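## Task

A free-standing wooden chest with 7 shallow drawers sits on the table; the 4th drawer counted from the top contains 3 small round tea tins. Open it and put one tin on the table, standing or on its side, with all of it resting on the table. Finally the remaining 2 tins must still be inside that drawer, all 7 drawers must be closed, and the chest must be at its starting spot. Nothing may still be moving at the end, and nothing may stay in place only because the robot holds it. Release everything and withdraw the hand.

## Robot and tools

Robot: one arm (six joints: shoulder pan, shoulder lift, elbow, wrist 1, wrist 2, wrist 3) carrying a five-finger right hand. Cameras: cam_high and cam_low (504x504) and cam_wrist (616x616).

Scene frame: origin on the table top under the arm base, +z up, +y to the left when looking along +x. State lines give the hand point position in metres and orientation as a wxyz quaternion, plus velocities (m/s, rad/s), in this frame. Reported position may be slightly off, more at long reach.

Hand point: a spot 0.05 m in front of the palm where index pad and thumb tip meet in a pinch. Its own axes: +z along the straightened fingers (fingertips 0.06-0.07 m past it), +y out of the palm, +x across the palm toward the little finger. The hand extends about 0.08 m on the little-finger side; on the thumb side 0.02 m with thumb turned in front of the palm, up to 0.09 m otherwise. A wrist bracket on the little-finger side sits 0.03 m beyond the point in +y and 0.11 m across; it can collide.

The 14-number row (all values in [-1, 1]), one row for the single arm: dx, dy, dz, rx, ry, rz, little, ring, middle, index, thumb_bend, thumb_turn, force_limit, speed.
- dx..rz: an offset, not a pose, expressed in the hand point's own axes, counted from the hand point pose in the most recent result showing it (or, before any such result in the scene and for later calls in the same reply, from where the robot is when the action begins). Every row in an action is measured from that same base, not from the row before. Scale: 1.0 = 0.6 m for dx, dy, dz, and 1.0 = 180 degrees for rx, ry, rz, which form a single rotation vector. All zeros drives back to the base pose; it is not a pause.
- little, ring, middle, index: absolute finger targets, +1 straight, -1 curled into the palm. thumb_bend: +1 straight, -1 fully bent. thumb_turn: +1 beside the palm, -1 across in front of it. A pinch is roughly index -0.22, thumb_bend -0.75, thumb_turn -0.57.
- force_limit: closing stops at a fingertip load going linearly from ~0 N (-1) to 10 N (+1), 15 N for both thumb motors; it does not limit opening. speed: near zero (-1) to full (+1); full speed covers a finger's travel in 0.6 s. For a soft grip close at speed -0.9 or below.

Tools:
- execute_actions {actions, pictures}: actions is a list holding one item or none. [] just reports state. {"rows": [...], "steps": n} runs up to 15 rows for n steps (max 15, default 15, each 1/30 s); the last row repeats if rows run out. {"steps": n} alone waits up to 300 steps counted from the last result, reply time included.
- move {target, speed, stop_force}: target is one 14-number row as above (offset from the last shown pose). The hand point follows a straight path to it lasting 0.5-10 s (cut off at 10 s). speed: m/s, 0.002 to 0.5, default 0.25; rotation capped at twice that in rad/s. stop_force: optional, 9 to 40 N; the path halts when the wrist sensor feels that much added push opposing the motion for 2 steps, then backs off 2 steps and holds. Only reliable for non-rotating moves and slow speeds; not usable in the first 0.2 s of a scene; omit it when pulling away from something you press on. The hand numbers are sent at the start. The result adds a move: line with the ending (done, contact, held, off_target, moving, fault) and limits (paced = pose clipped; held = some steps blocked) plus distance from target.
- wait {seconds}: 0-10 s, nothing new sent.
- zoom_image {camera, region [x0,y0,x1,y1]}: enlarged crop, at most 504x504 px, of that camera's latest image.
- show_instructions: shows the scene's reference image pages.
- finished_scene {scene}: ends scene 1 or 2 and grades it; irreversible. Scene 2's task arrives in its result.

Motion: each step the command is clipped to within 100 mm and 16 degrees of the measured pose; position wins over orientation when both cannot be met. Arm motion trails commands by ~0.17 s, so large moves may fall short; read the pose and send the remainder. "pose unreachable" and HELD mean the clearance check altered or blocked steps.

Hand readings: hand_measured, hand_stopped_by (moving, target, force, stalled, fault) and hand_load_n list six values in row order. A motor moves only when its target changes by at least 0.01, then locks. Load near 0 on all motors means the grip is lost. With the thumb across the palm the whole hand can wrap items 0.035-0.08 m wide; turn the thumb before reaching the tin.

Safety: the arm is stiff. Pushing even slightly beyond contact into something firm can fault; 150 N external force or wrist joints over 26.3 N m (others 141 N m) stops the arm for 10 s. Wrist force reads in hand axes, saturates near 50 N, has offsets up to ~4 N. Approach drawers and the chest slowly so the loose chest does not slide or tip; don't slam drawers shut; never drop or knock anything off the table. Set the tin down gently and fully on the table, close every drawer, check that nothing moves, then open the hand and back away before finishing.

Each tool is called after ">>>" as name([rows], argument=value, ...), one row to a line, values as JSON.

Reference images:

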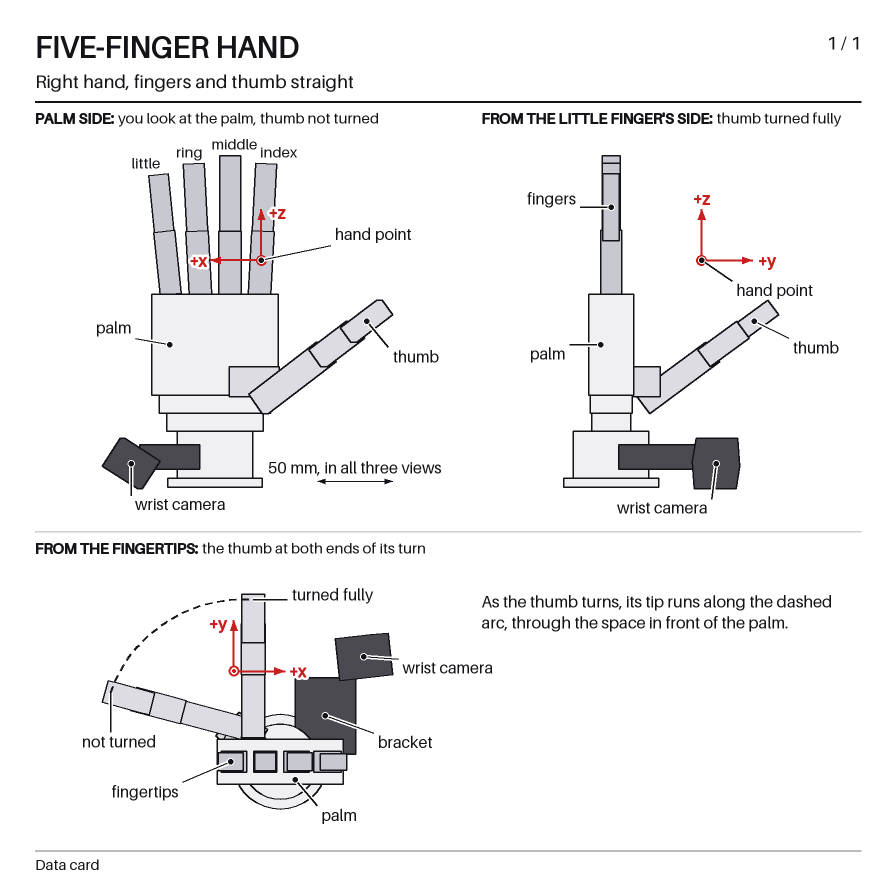

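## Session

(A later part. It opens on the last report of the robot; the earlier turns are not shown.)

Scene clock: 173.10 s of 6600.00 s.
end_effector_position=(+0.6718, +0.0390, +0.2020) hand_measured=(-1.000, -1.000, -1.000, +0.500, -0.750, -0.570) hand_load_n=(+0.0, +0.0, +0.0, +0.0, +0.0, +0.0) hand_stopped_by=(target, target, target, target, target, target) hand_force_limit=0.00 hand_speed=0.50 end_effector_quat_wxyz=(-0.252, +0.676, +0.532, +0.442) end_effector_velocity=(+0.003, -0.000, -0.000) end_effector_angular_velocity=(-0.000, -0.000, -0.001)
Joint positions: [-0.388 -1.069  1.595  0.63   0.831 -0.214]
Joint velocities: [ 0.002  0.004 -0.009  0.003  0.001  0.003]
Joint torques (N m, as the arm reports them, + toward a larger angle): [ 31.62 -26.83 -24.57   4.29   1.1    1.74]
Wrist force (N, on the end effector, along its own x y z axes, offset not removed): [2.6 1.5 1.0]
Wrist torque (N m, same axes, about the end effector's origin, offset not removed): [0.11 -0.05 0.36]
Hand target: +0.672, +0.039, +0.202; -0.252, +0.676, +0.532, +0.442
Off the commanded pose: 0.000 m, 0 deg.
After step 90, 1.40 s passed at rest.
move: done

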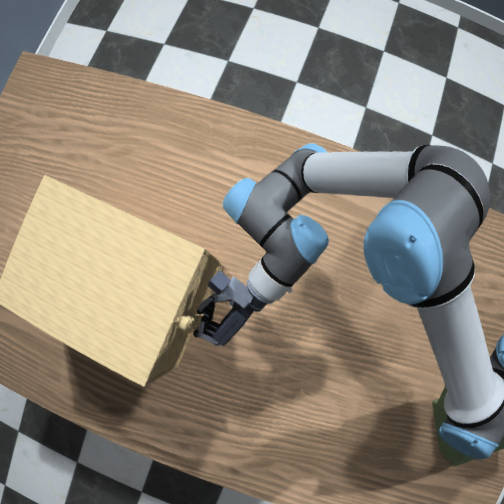

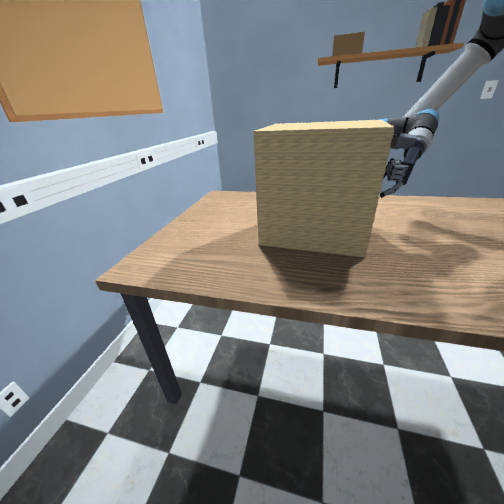

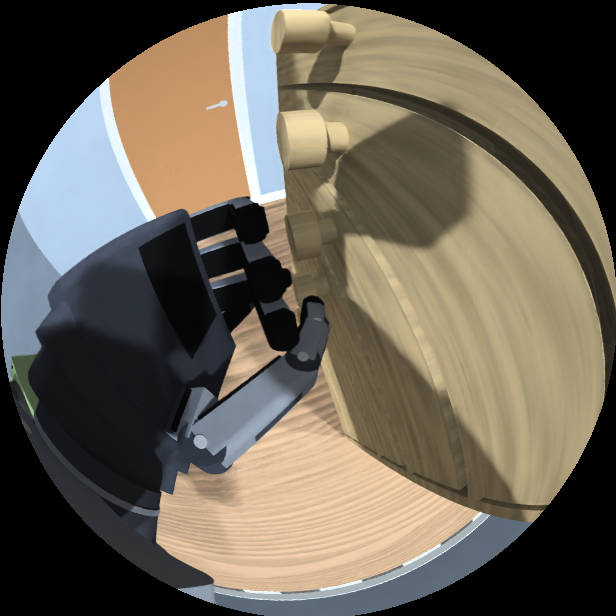

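>>> move(target=[0, 0, 0, 0, 0, 0, -1, -1, -1, -0.22, -0.75, -0.57, 0.2, -0.6])

>>> zoom_image(camera="cam_wrist", region=[250, 200, 400, 350])

>>> zoom_image(camera="cam_high", region=[170, 280, 240, 350])

Scene clock: 176.63 s of 6600.00 s.
end_effector_position=(+0.6717, +0.0392, +0.2019) hand_measured=(-1.000, -1.000, -1.000, +0.304, -0.750, -0.570) hand_load_n=(+0.0, +0.0, +0.0, +5.0, +0.0, +0.0) hand_stopped_by=(target, target, target, force, target, target) hand_force_limit=0.20 hand_speed=-0.60 end_effector_quat_wxyz=(-0.252, +0.676, +0.532, +0.442) end_effector_velocity=(+0.000, -0.001, +0.000) end_effector_angular_velocity=(-0.001, -0.000, -0.001)
Joint positions: [-0.388 -1.069  1.595  0.63   0.831 -0.214]
Joint velocities: [-0.001 -0.001  0.    -0.    -0.     0.   ]
Joint torques (N m, as the arm reports them, + toward a larger angle): [  4.7  -53.87   2.35  -1.06  -4.06  -2.04]
Wrist force (N, on the end effector, along its own x y z axes, offset not removed): [0.6 -5.2 4.2]
Wrist torque (N m, same axes, about the end effector's origin, offset not removed): [0.08 0.13 0.35]
Hand target: +0.672, +0.039, +0.202; -0.252, +0.676, +0.532, +0.442
Off the commanded pose: 0.000 m, 0 deg.
move: done

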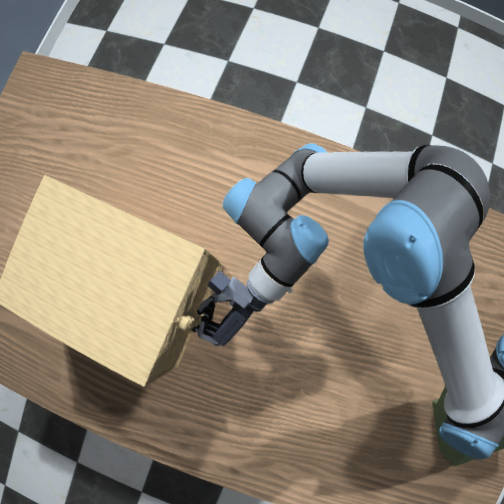

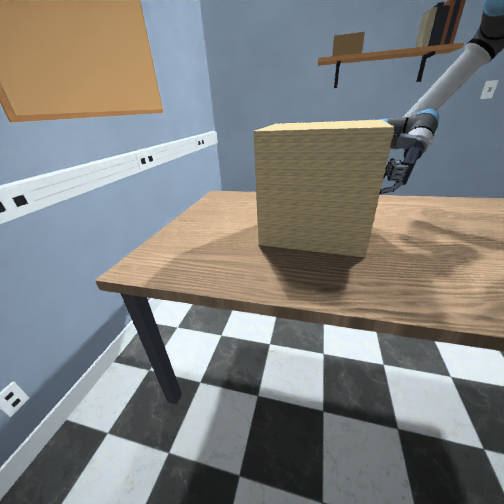

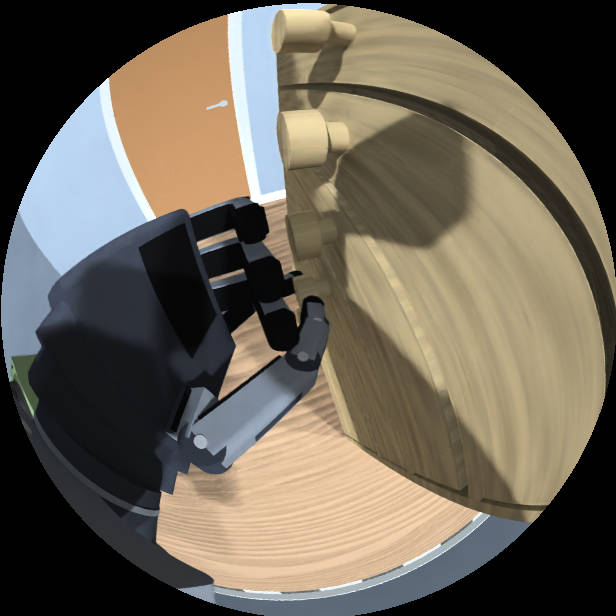

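Region (250, 200, 400, 350) of cam_wrist's 616x616 image, scaled by 3.360, with more detail than that image has.

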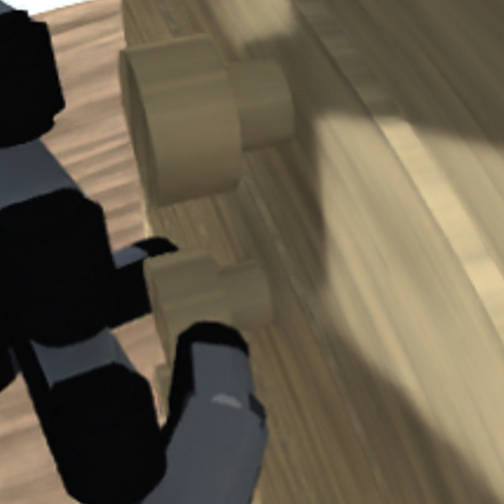

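Region (170, 280, 240, 350) of cam_high's 504x504 image, scaled by 7.200, with more detail than that image has.

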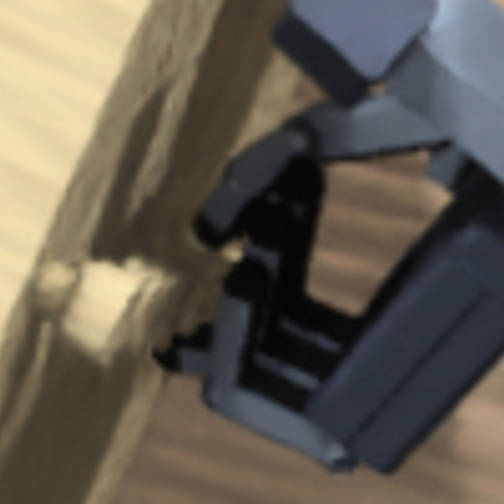

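>>> move(target=[0, 0, 0, 0, 0, 0, -1, -1, -1, 0.55, -0.75, -0.57, 0.2, 0.3])

>>> move(target=[0, 0.013, 0.006, -0.045, 0, 0, -1, -1, -1, 0.55, -0.75, -0.57, 0.2, 0.3], speed=0.03)

>>> zoom_image(camera="cam_wrist", region=[230, 200, 380, 350])

>>> zoom_image(camera="cam_high", region=[170, 280, 240, 350])

Scene clock: 181.67 s of 6600.00 s.
end_effector_position=(+0.6718, +0.0390, +0.2020) hand_measured=(-1.000, -1.000, -1.000, +0.550, -0.750, -0.570) hand_load_n=(+0.0, +0.0, +0.0, +0.0, +0.0, +0.0) hand_stopped_by=(target, target, target, target, target, target) hand_force_limit=0.20 hand_speed=0.30 end_effector_quat_wxyz=(-0.252, +0.676, +0.532, +0.442) end_effector_velocity=(-0.000, +0.000, -0.000) end_effector_angular_velocity=(-0.000, +0.001, +0.000)
Joint positions: [-0.388 -1.069  1.595  0.63   0.831 -0.214]
Joint velocities: [0.    0.    0.    0.001 0.001 0.   ]
Joint torques (N m, as the arm reports them, + toward a larger angle): [ 31.62 -27.91  -6.41   4.37   1.21   0.02]
Wrist force (N, on the end effector, along its own x y z axes, offset not removed): [1.7 0.6 1.5]
Wrist torque (N m, same axes, about the end effector's origin, offset not removed): [-0.03 0.14 0.48]
Hand target: +0.672, +0.039, +0.202; -0.252, +0.676, +0.532, +0.442
Off the commanded pose: 0.000 m, 0 deg.
After step 90, 1.33 s passed at rest.
move: done

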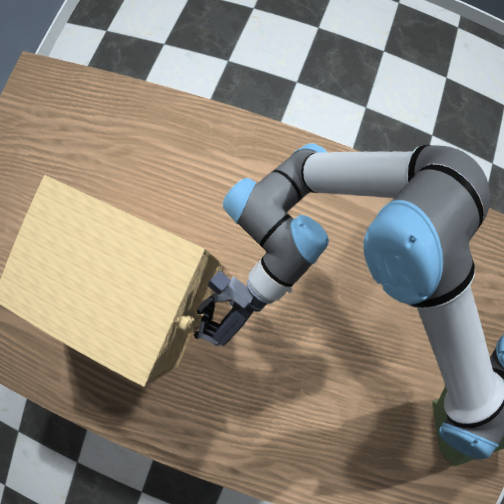

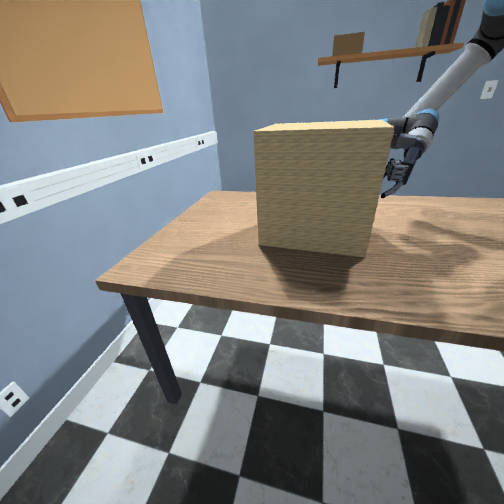

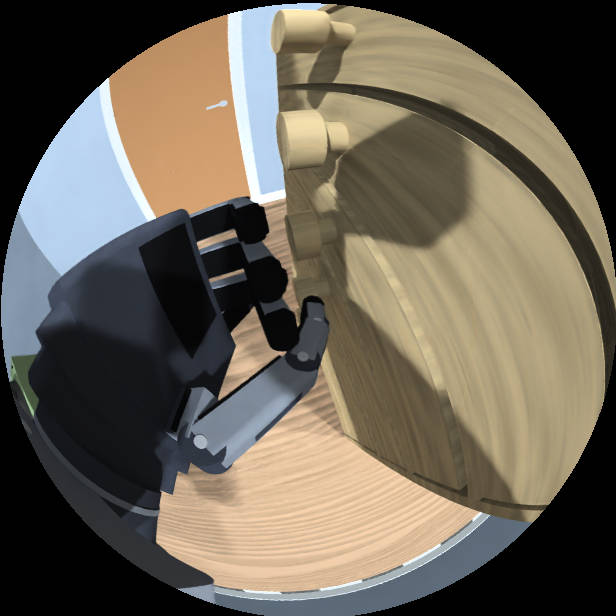

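Scene clock: 184.27 s of 6600.00 s.
end_effector_position=(+0.6802, +0.0395, +0.2013) hand_measured=(-1.000, -1.000, -1.000, +0.550, -0.750, -0.570) hand_load_n=(+0.0, +0.0, +0.0, +0.0, +0.0, +0.0) hand_stopped_by=(target, target, target, target, target, target) hand_force_limit=0.20 hand_speed=0.30 end_effector_quat_wxyz=(-0.204, +0.692, +0.500, +0.478) end_effector_velocity=(-0.000, +0.001, -0.000) end_effector_angular_velocity=(+0.001, -0.005, -0.011)
Joint positions: [-0.375 -1.114  1.684  0.386  0.817 -0.07 ]
Joint velocities: [ 0.002 -0.004  0.012 -0.025 -0.     0.015]
Joint torques (N m, as the arm reports them, + toward a larger angle): [ 31.28 -50.43   7.88  -0.17  -2.9    1.97]
Wrist force (N, on the end effector, along its own x y z axes, offset not removed): [-0.5 2.3 -0.1]
Wrist torque (N m, same axes, about the end effector's origin, offset not removed): [0.26 0.46 0.24]
Hand target: +0.680, +0.040, +0.201; -0.204, +0.693, +0.500, +0.479
Off the commanded pose: 0.000 m, 0 deg.
move: done

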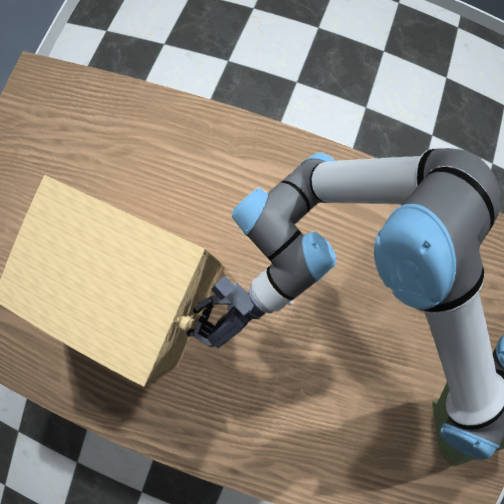

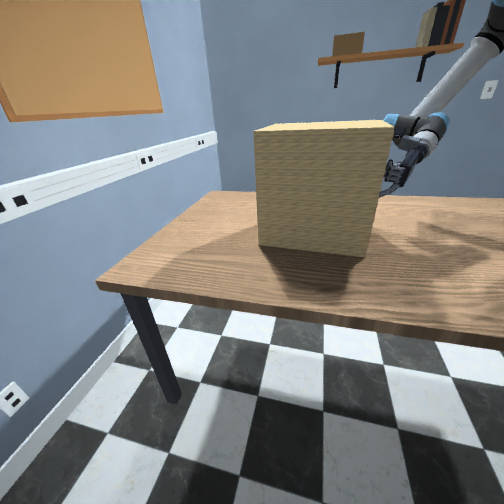

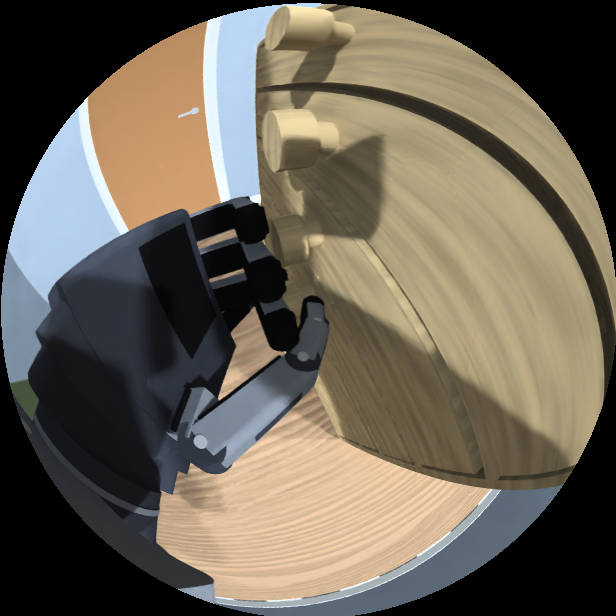

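Region (230, 200, 380, 350) of cam_wrist's 616x616 image, scaled by 3.360, with more detail than that image has.

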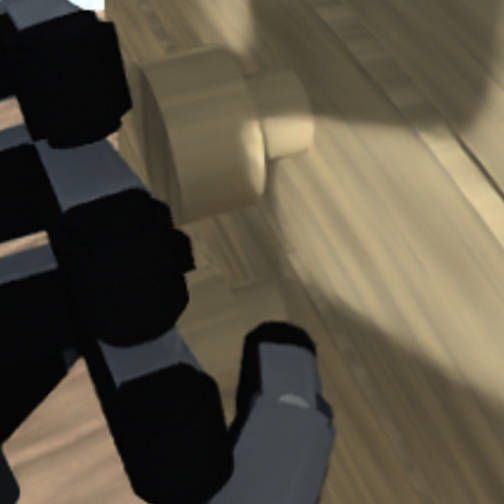

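Region (170, 280, 240, 350) of cam_high's 504x504 image, scaled by 7.200, with more detail than that image has.

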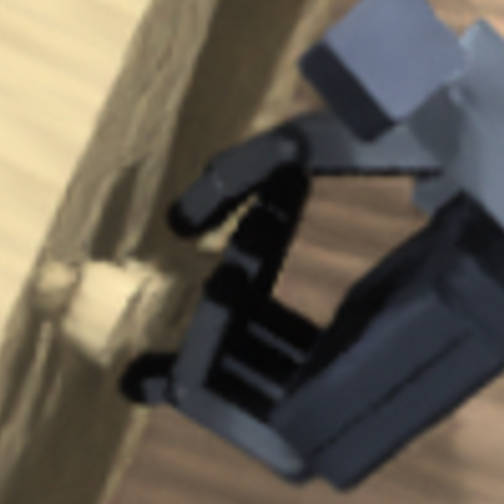

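>>> move(target=[0, 0, 0, 0, 0, 0, -1, -1, -1, -0.22, -0.75, -0.57, 0.2, -0.6])

>>> zoom_image(camera="cam_wrist", region=[230, 200, 380, 350])

>>> zoom_image(camera="cam_high", region=[170, 280, 240, 350])

Scene clock: 187.27 s of 6600.00 s.
end_effector_position=(+0.6802, +0.0396, +0.2014) hand_measured=(-1.000, -1.000, -1.000, +0.354, -0.750, -0.570) hand_load_n=(+0.0, +0.0, +0.0, +5.5, +0.0, +0.0) hand_stopped_by=(target, target, target, force, target, target) hand_force_limit=0.20 hand_speed=-0.60 end_effector_quat_wxyz=(-0.204, +0.692, +0.500, +0.478) end_effector_velocity=(+0.000, +0.001, +0.000) end_effector_angular_velocity=(+0.001, -0.000, +0.001)
Joint positions: [-0.375 -1.114  1.684  0.385  0.817 -0.07 ]
Joint velocities: [ 0.001  0.001 -0.001  0.001 -0.    -0.   ]
Joint torques (N m, as the arm reports them, + toward a larger angle): [  5.94 -29.02 -26.56   2.91  -4.22  -2.14]
Wrist force (N, on the end effector, along its own x y z axes, offset not removed): [0.7 -4.5 0.8]
Wrist torque (N m, same axes, about the end effector's origin, offset not removed): [0.43 0.12 0.23]
Hand target: +0.680, +0.040, +0.201; -0.204, +0.692, +0.500, +0.478
Off the commanded pose: 0.000 m, 0 deg.
move: done

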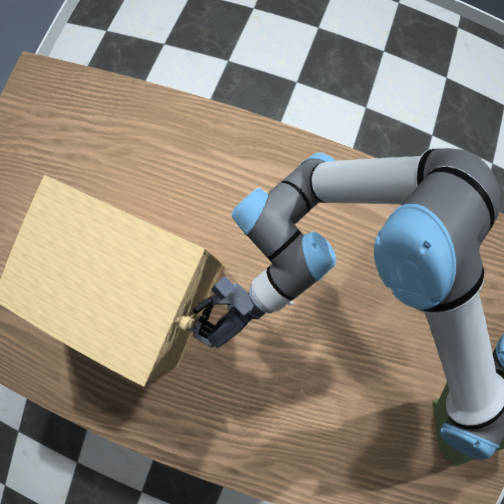

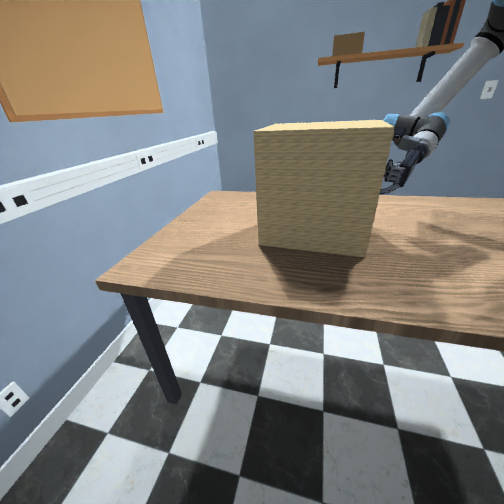

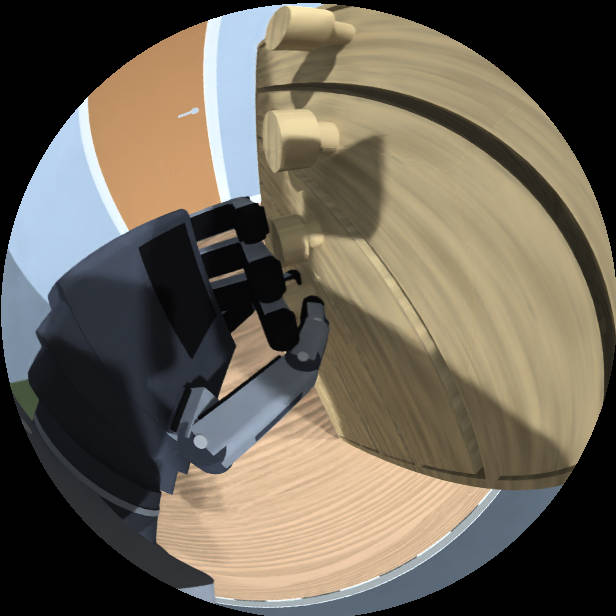

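Region (230, 200, 380, 350) of cam_wrist's 616x616 image, scaled by 3.360, with more detail than that image has.

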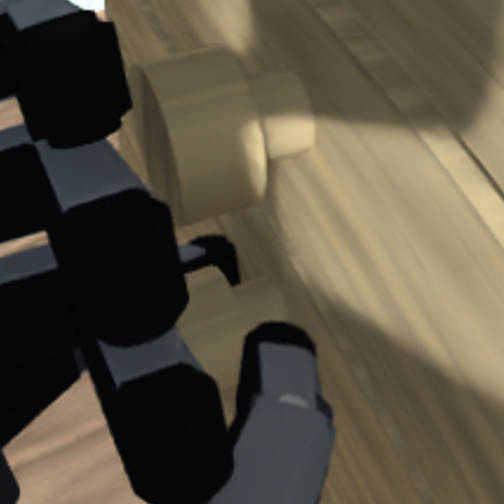

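Region (170, 280, 240, 350) of cam_high's 504x504 image, scaled by 7.200, with more detail than that image has.

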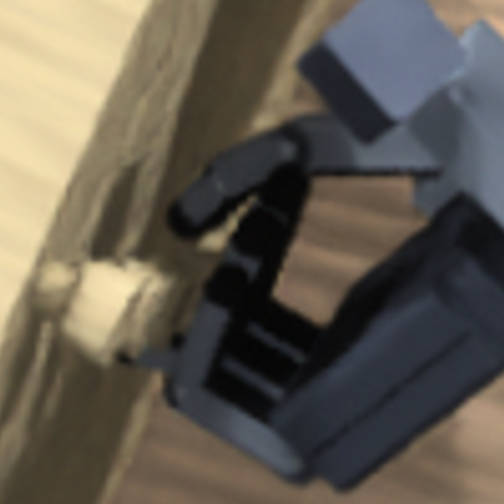

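>>> move(target=[0, 0, 0, 0, 0, 0, -1, -1, -1, -0.22, -1, -0.57, 0.2, -0.6])

>>> zoom_image(camera="cam_wrist", region=[230, 200, 380, 350])

>>> zoom_image(camera="cam_high", region=[170, 280, 240, 350])

Scene clock: 190.97 s of 6600.00 s.
end_effector_position=(+0.6802, +0.0396, +0.2013) hand_measured=(-1.000, -1.000, -1.000, +0.354, -1.000, -0.570) hand_load_n=(+0.0, +0.0, +0.0, +5.5, +0.0, +0.0) hand_stopped_by=(target, target, target, force, target, target) hand_force_limit=0.20 hand_speed=-0.60 end_effector_quat_wxyz=(-0.204, +0.692, +0.500, +0.478) end_effector_velocity=(+0.001, -0.000, +0.000) end_effector_angular_velocity=(-0.000, -0.001, -0.001)
Joint positions: [-0.375 -1.114  1.684  0.386  0.817 -0.07 ]
Joint velocities: [ 0.     0.    -0.001 -0.001 -0.     0.001]
Joint torques (N m, as the arm reports them, + toward a larger angle): [ 30.03 -47.38 -14.58  -1.52   1.16   1.6 ]
Wrist force (N, on the end effector, along its own x y z axes, offset not removed): [0.5 -2.9 2.6]
Wrist torque (N m, same axes, about the end effector's origin, offset not removed): [0.61 0.20 0.41]
Hand target: +0.680, +0.040, +0.201; -0.204, +0.692, +0.500, +0.478
Off the commanded pose: 0.000 m, 0 deg.
move: done

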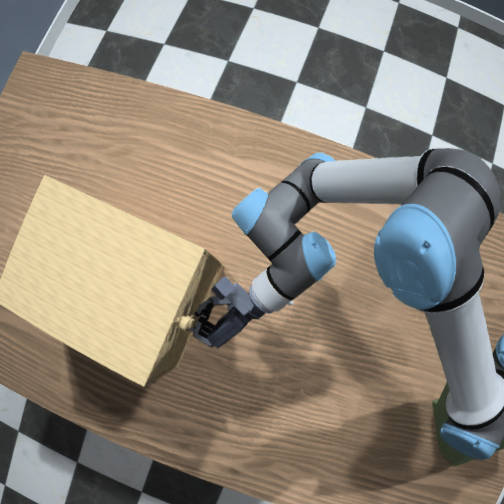

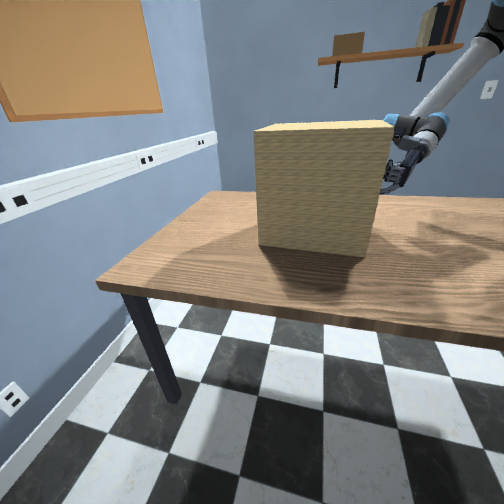

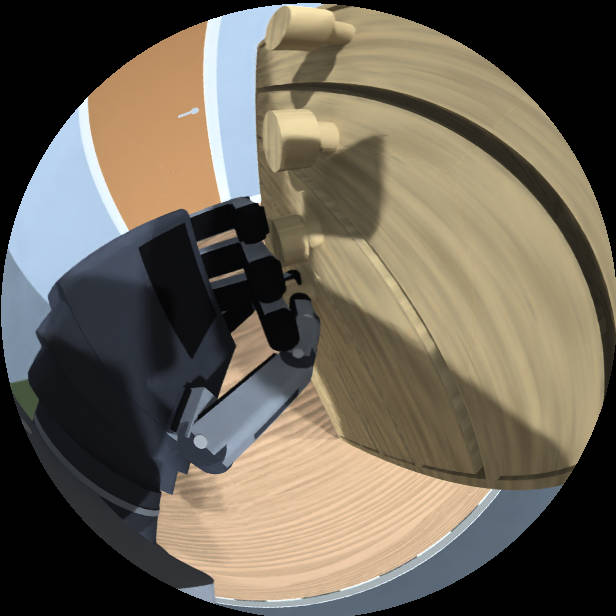

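Region (230, 200, 380, 350) of cam_wrist's 616x616 image, scaled by 3.360, with more detail than that image has.

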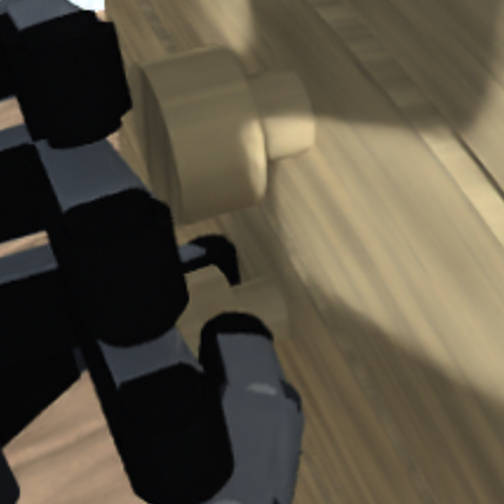

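Region (170, 280, 240, 350) of cam_high's 504x504 image, scaled by 7.200, with more detail than that image has.

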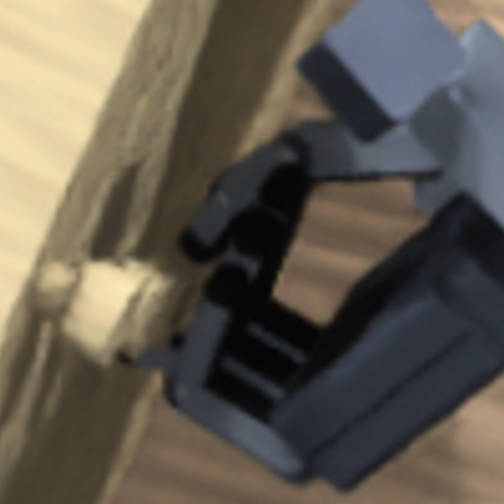

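>>> move(target=[0, 0, 0, 0, 0, 0, -1, -1, -1, 0.6, -0.75, -0.57, 0.2, 0.3])

>>> move(target=[0, -0.008, 0.018, 0, 0, 0, -1, -1, -1, 0.6, -0.75, -0.57, 0.2, 0.3], speed=0.02)

>>> zoom_image(camera="cam_wrist", region=[230, 200, 380, 350])

>>> zoom_image(camera="cam_high", region=[170, 280, 240, 350])

Scene clock: 193.97 s of 6600.00 s.
end_effector_position=(+0.6802, +0.0396, +0.2014) hand_measured=(-1.000, -1.000, -1.000, +0.600, -0.750, -0.570) hand_load_n=(+0.0, +0.0, +0.0, +0.0, +0.0, +0.0) hand_stopped_by=(target, target, target, target, target, target) hand_force_limit=0.20 hand_speed=0.30 end_effector_quat_wxyz=(-0.204, +0.692, +0.500, +0.478) end_effector_velocity=(-0.001, +0.001, +0.000) end_effector_angular_velocity=(+0.001, +0.001, +0.001)
Joint positions: [-0.375 -1.114  1.684  0.386  0.817 -0.07 ]
Joint velocities: [ 0.001 -0.     0.001  0.001  0.     0.   ]
Joint torques (N m, as the arm reports them, + toward a larger angle): [ 16.78 -32.88  -6.39   4.14  -0.71   0.05]
Wrist force (N, on the end effector, along its own x y z axes, offset not removed): [1.1 3.2 2.4]
Wrist torque (N m, same axes, about the end effector's origin, offset not removed): [0.24 0.04 0.36]
Hand target: +0.680, +0.040, +0.201; -0.204, +0.692, +0.500, +0.478
Off the commanded pose: 0.000 m, 0 deg.
move: done

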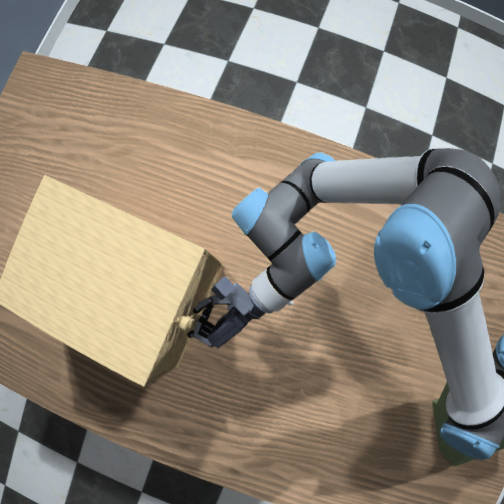

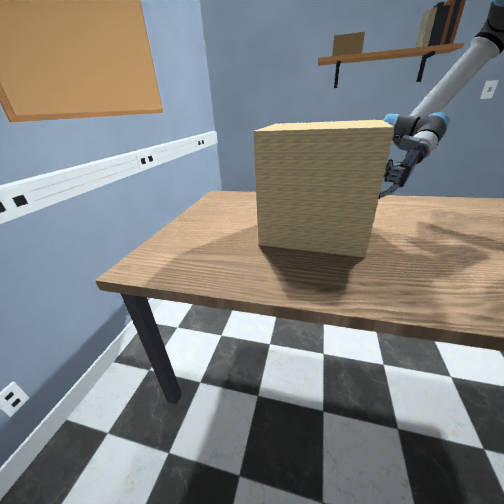

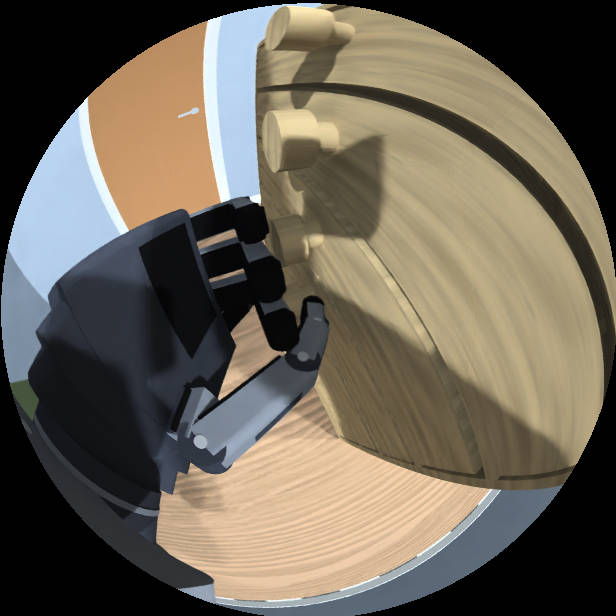

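Scene clock: 194.83 s of 6600.00 s.
end_effector_position=(+0.6809, +0.0496, +0.1957) hand_measured=(-1.000, -1.000, -1.000, +0.600, -0.750, -0.570) hand_load_n=(+0.0, +0.0, +0.0, +0.0, +1.5, -4.0) hand_stopped_by=(target, target, target, target, target, target) hand_force_limit=0.20 hand_speed=0.30 end_effector_quat_wxyz=(-0.204, +0.692, +0.500, +0.478) end_effector_velocity=(-0.000, +0.002, -0.002) end_effector_angular_velocity=(+0.000, +0.001, -0.000)
Joint positions: [-0.359 -1.099  1.685  0.357  0.827 -0.053]
Joint velocities: [ 0.003  0.003  0.001 -0.006  0.002  0.004]
Joint torques (N m, as the arm reports them, + toward a larger angle): [ 30.52 -19.81   8.97  -0.25   2.52   2.07]
Wrist force (N, on the end effector, along its own x y z axes, offset not removed): [6.0 5.7 -9.8]
Wrist torque (N m, same axes, about the end effector's origin, offset not removed): [0.56 0.18 0.38]
Hand target: +0.681, +0.050, +0.196; -0.204, +0.692, +0.500, +0.478
Off the commanded pose: 0.000 m, 0 deg.
move: done

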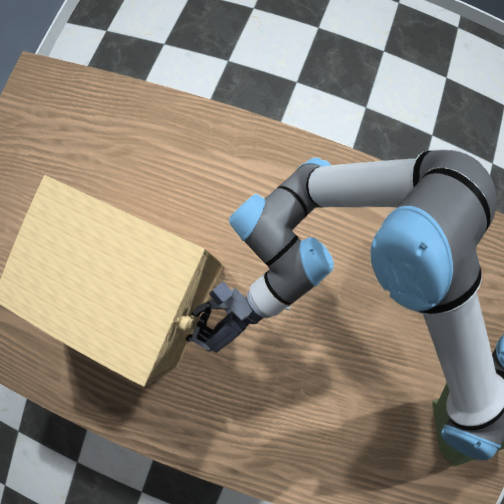

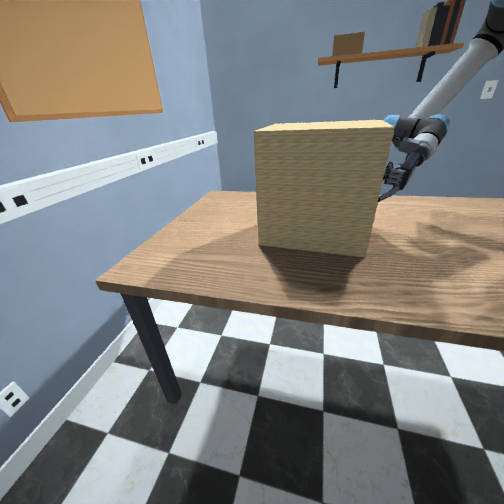

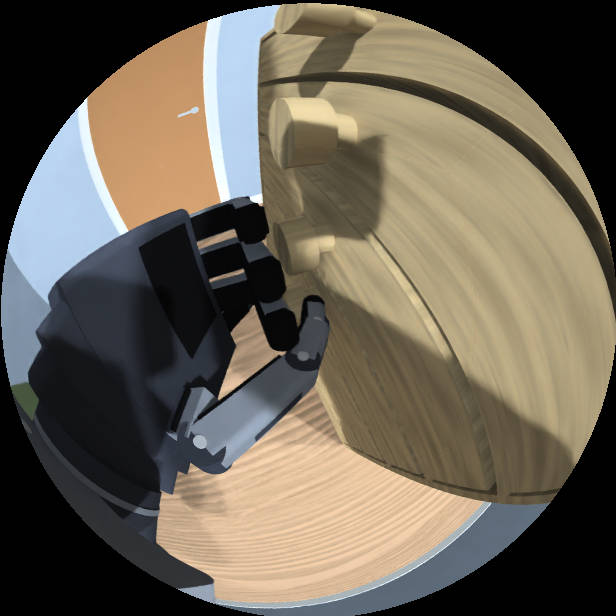

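Region (230, 200, 380, 350) of cam_wrist's 616x616 image, scaled by 3.360, with more detail than that image has.

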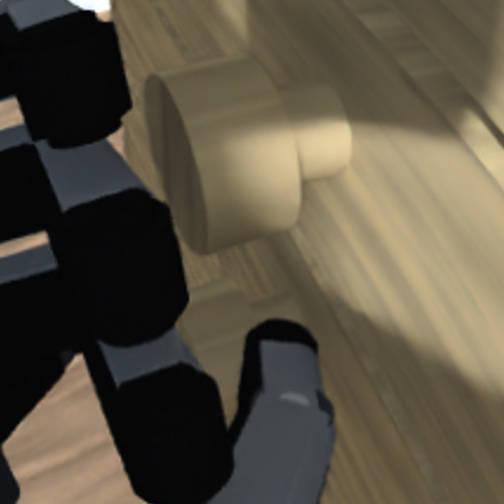

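Region (170, 280, 240, 350) of cam_high's 504x504 image, scaled by 7.200, with more detail than that image has.

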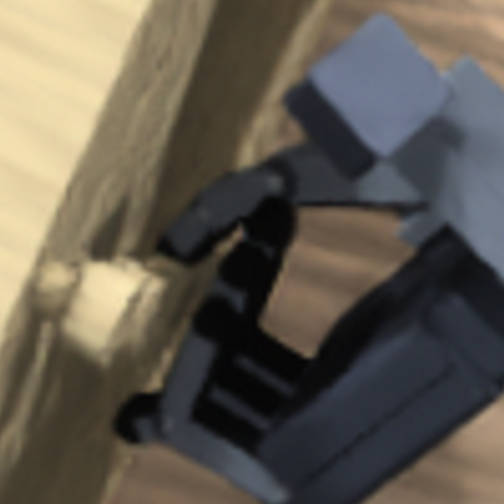

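>>> move(target=[-0.007, 0.0015, -0.003, 0, 0, 0, -1, -1, -1, 0.6, -0.75, -0.57, 0.2, 0.3], speed=0.01)

>>> move(target=[0, 0, 0, 0, 0, 0, -1, -1, -1, -0.22, -0.75, -0.57, 0.6, -0.7])

>>> zoom_image(camera="cam_wrist", region=[230, 200, 380, 350])

Scene clock: 196.67 s of 6600.00 s.
end_effector_position=(+0.6807, +0.0459, +0.1932) hand_measured=(-1.000, -1.000, -1.000, +0.600, -0.750, -0.570) hand_load_n=(+0.0, +0.0, +0.0, +0.0, +0.0, +0.0) hand_stopped_by=(target, target, target, target, target, target) hand_force_limit=0.20 hand_speed=0.30 end_effector_quat_wxyz=(-0.204, +0.692, +0.500, +0.478) end_effector_velocity=(+0.001, -0.002, -0.000) end_effector_angular_velocity=(-0.001, -0.002, +0.000)
Joint positions: [-0.368 -1.096  1.684  0.363  0.821 -0.063]
Joint velocities: [-0.004  0.001 -0.002  0.003 -0.003 -0.005]
Joint torques (N m, as the arm reports them, + toward a larger angle): [  7.66 -26.83 -22.44   4.14  -3.96  -1.84]
Wrist force (N, on the end effector, along its own x y z axes, offset not removed): [0.9 -0.1 0.0]
Wrist torque (N m, same axes, about the end effector's origin, offset not removed): [-0.16 0.27 0.19]
Hand target: +0.681, +0.046, +0.193; -0.204, +0.692, +0.500, +0.478
Off the commanded pose: 0.000 m, 0 deg.
move: done

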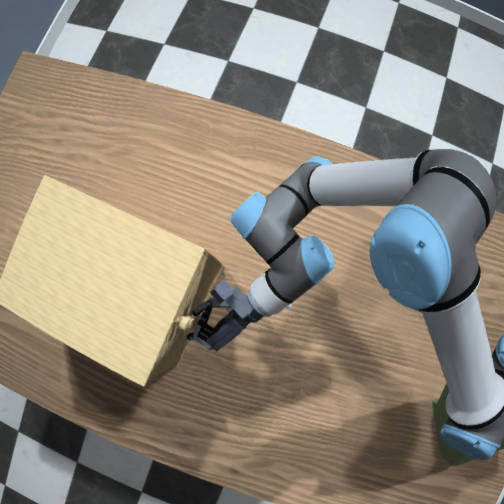

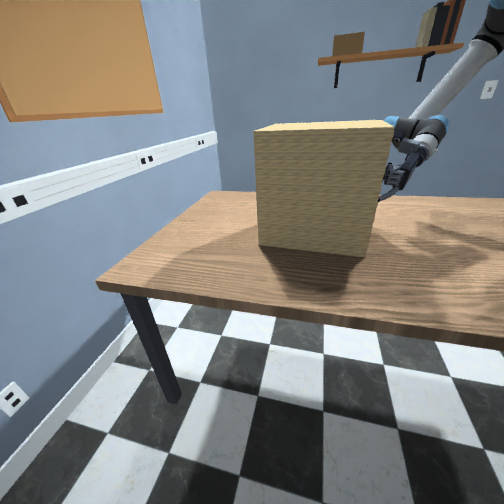

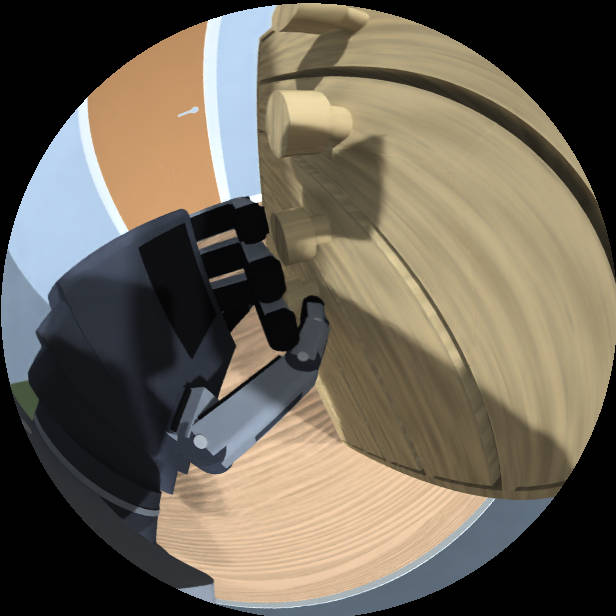

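Scene clock: 197.50 s of 6600.00 s.
end_effector_position=(+0.6807, +0.0459, +0.1931) hand_measured=(-1.000, -1.000, -1.000, +0.322, -0.750, -0.570) hand_load_n=(+0.0, +0.0, +0.0, +7.0, +0.0, +0.0) hand_stopped_by=(target, target, target, force, target, target) hand_force_limit=0.60 hand_speed=-0.70 end_effector_quat_wxyz=(-0.204, +0.692, +0.500, +0.478) end_effector_velocity=(-0.000, -0.000, +0.000) end_effector_angular_velocity=(+0.000, +0.001, -0.000)
Joint positions: [-0.368 -1.096  1.684  0.363  0.821 -0.063]
Joint velocities: [-0. -0.  0.  0.  0.  0.]
Joint torques (N m, as the arm reports them, + toward a larger angle): [ 29.68 -32.21 -12.79  -1.1    0.73   0.92]
Wrist force (N, on the end effector, along its own x y z axes, offset not removed): [0.7 -8.6 -1.5]
Wrist torque (N m, same axes, about the end effector's origin, offset not removed): [0.46 0.08 0.43]
Hand target: +0.681, +0.046, +0.193; -0.204, +0.692, +0.500, +0.478
Off the commanded pose: 0.000 m, 0 deg.
move: done

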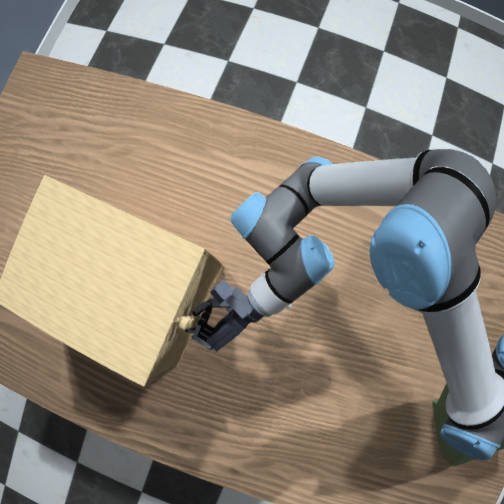

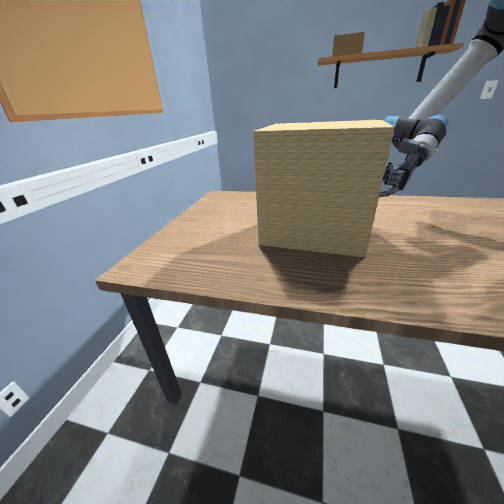

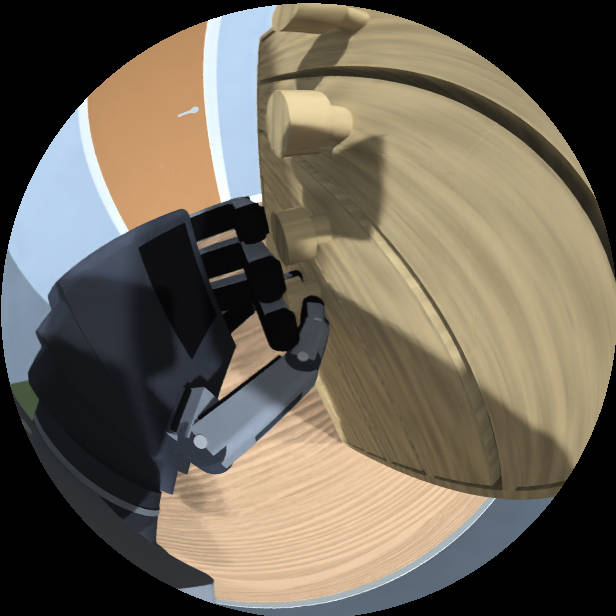

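Region (230, 200, 380, 350) of cam_wrist's 616x616 image, scaled by 3.360, with more detail than that image has.

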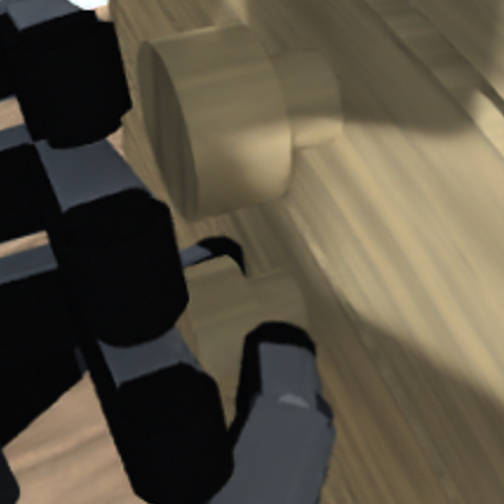

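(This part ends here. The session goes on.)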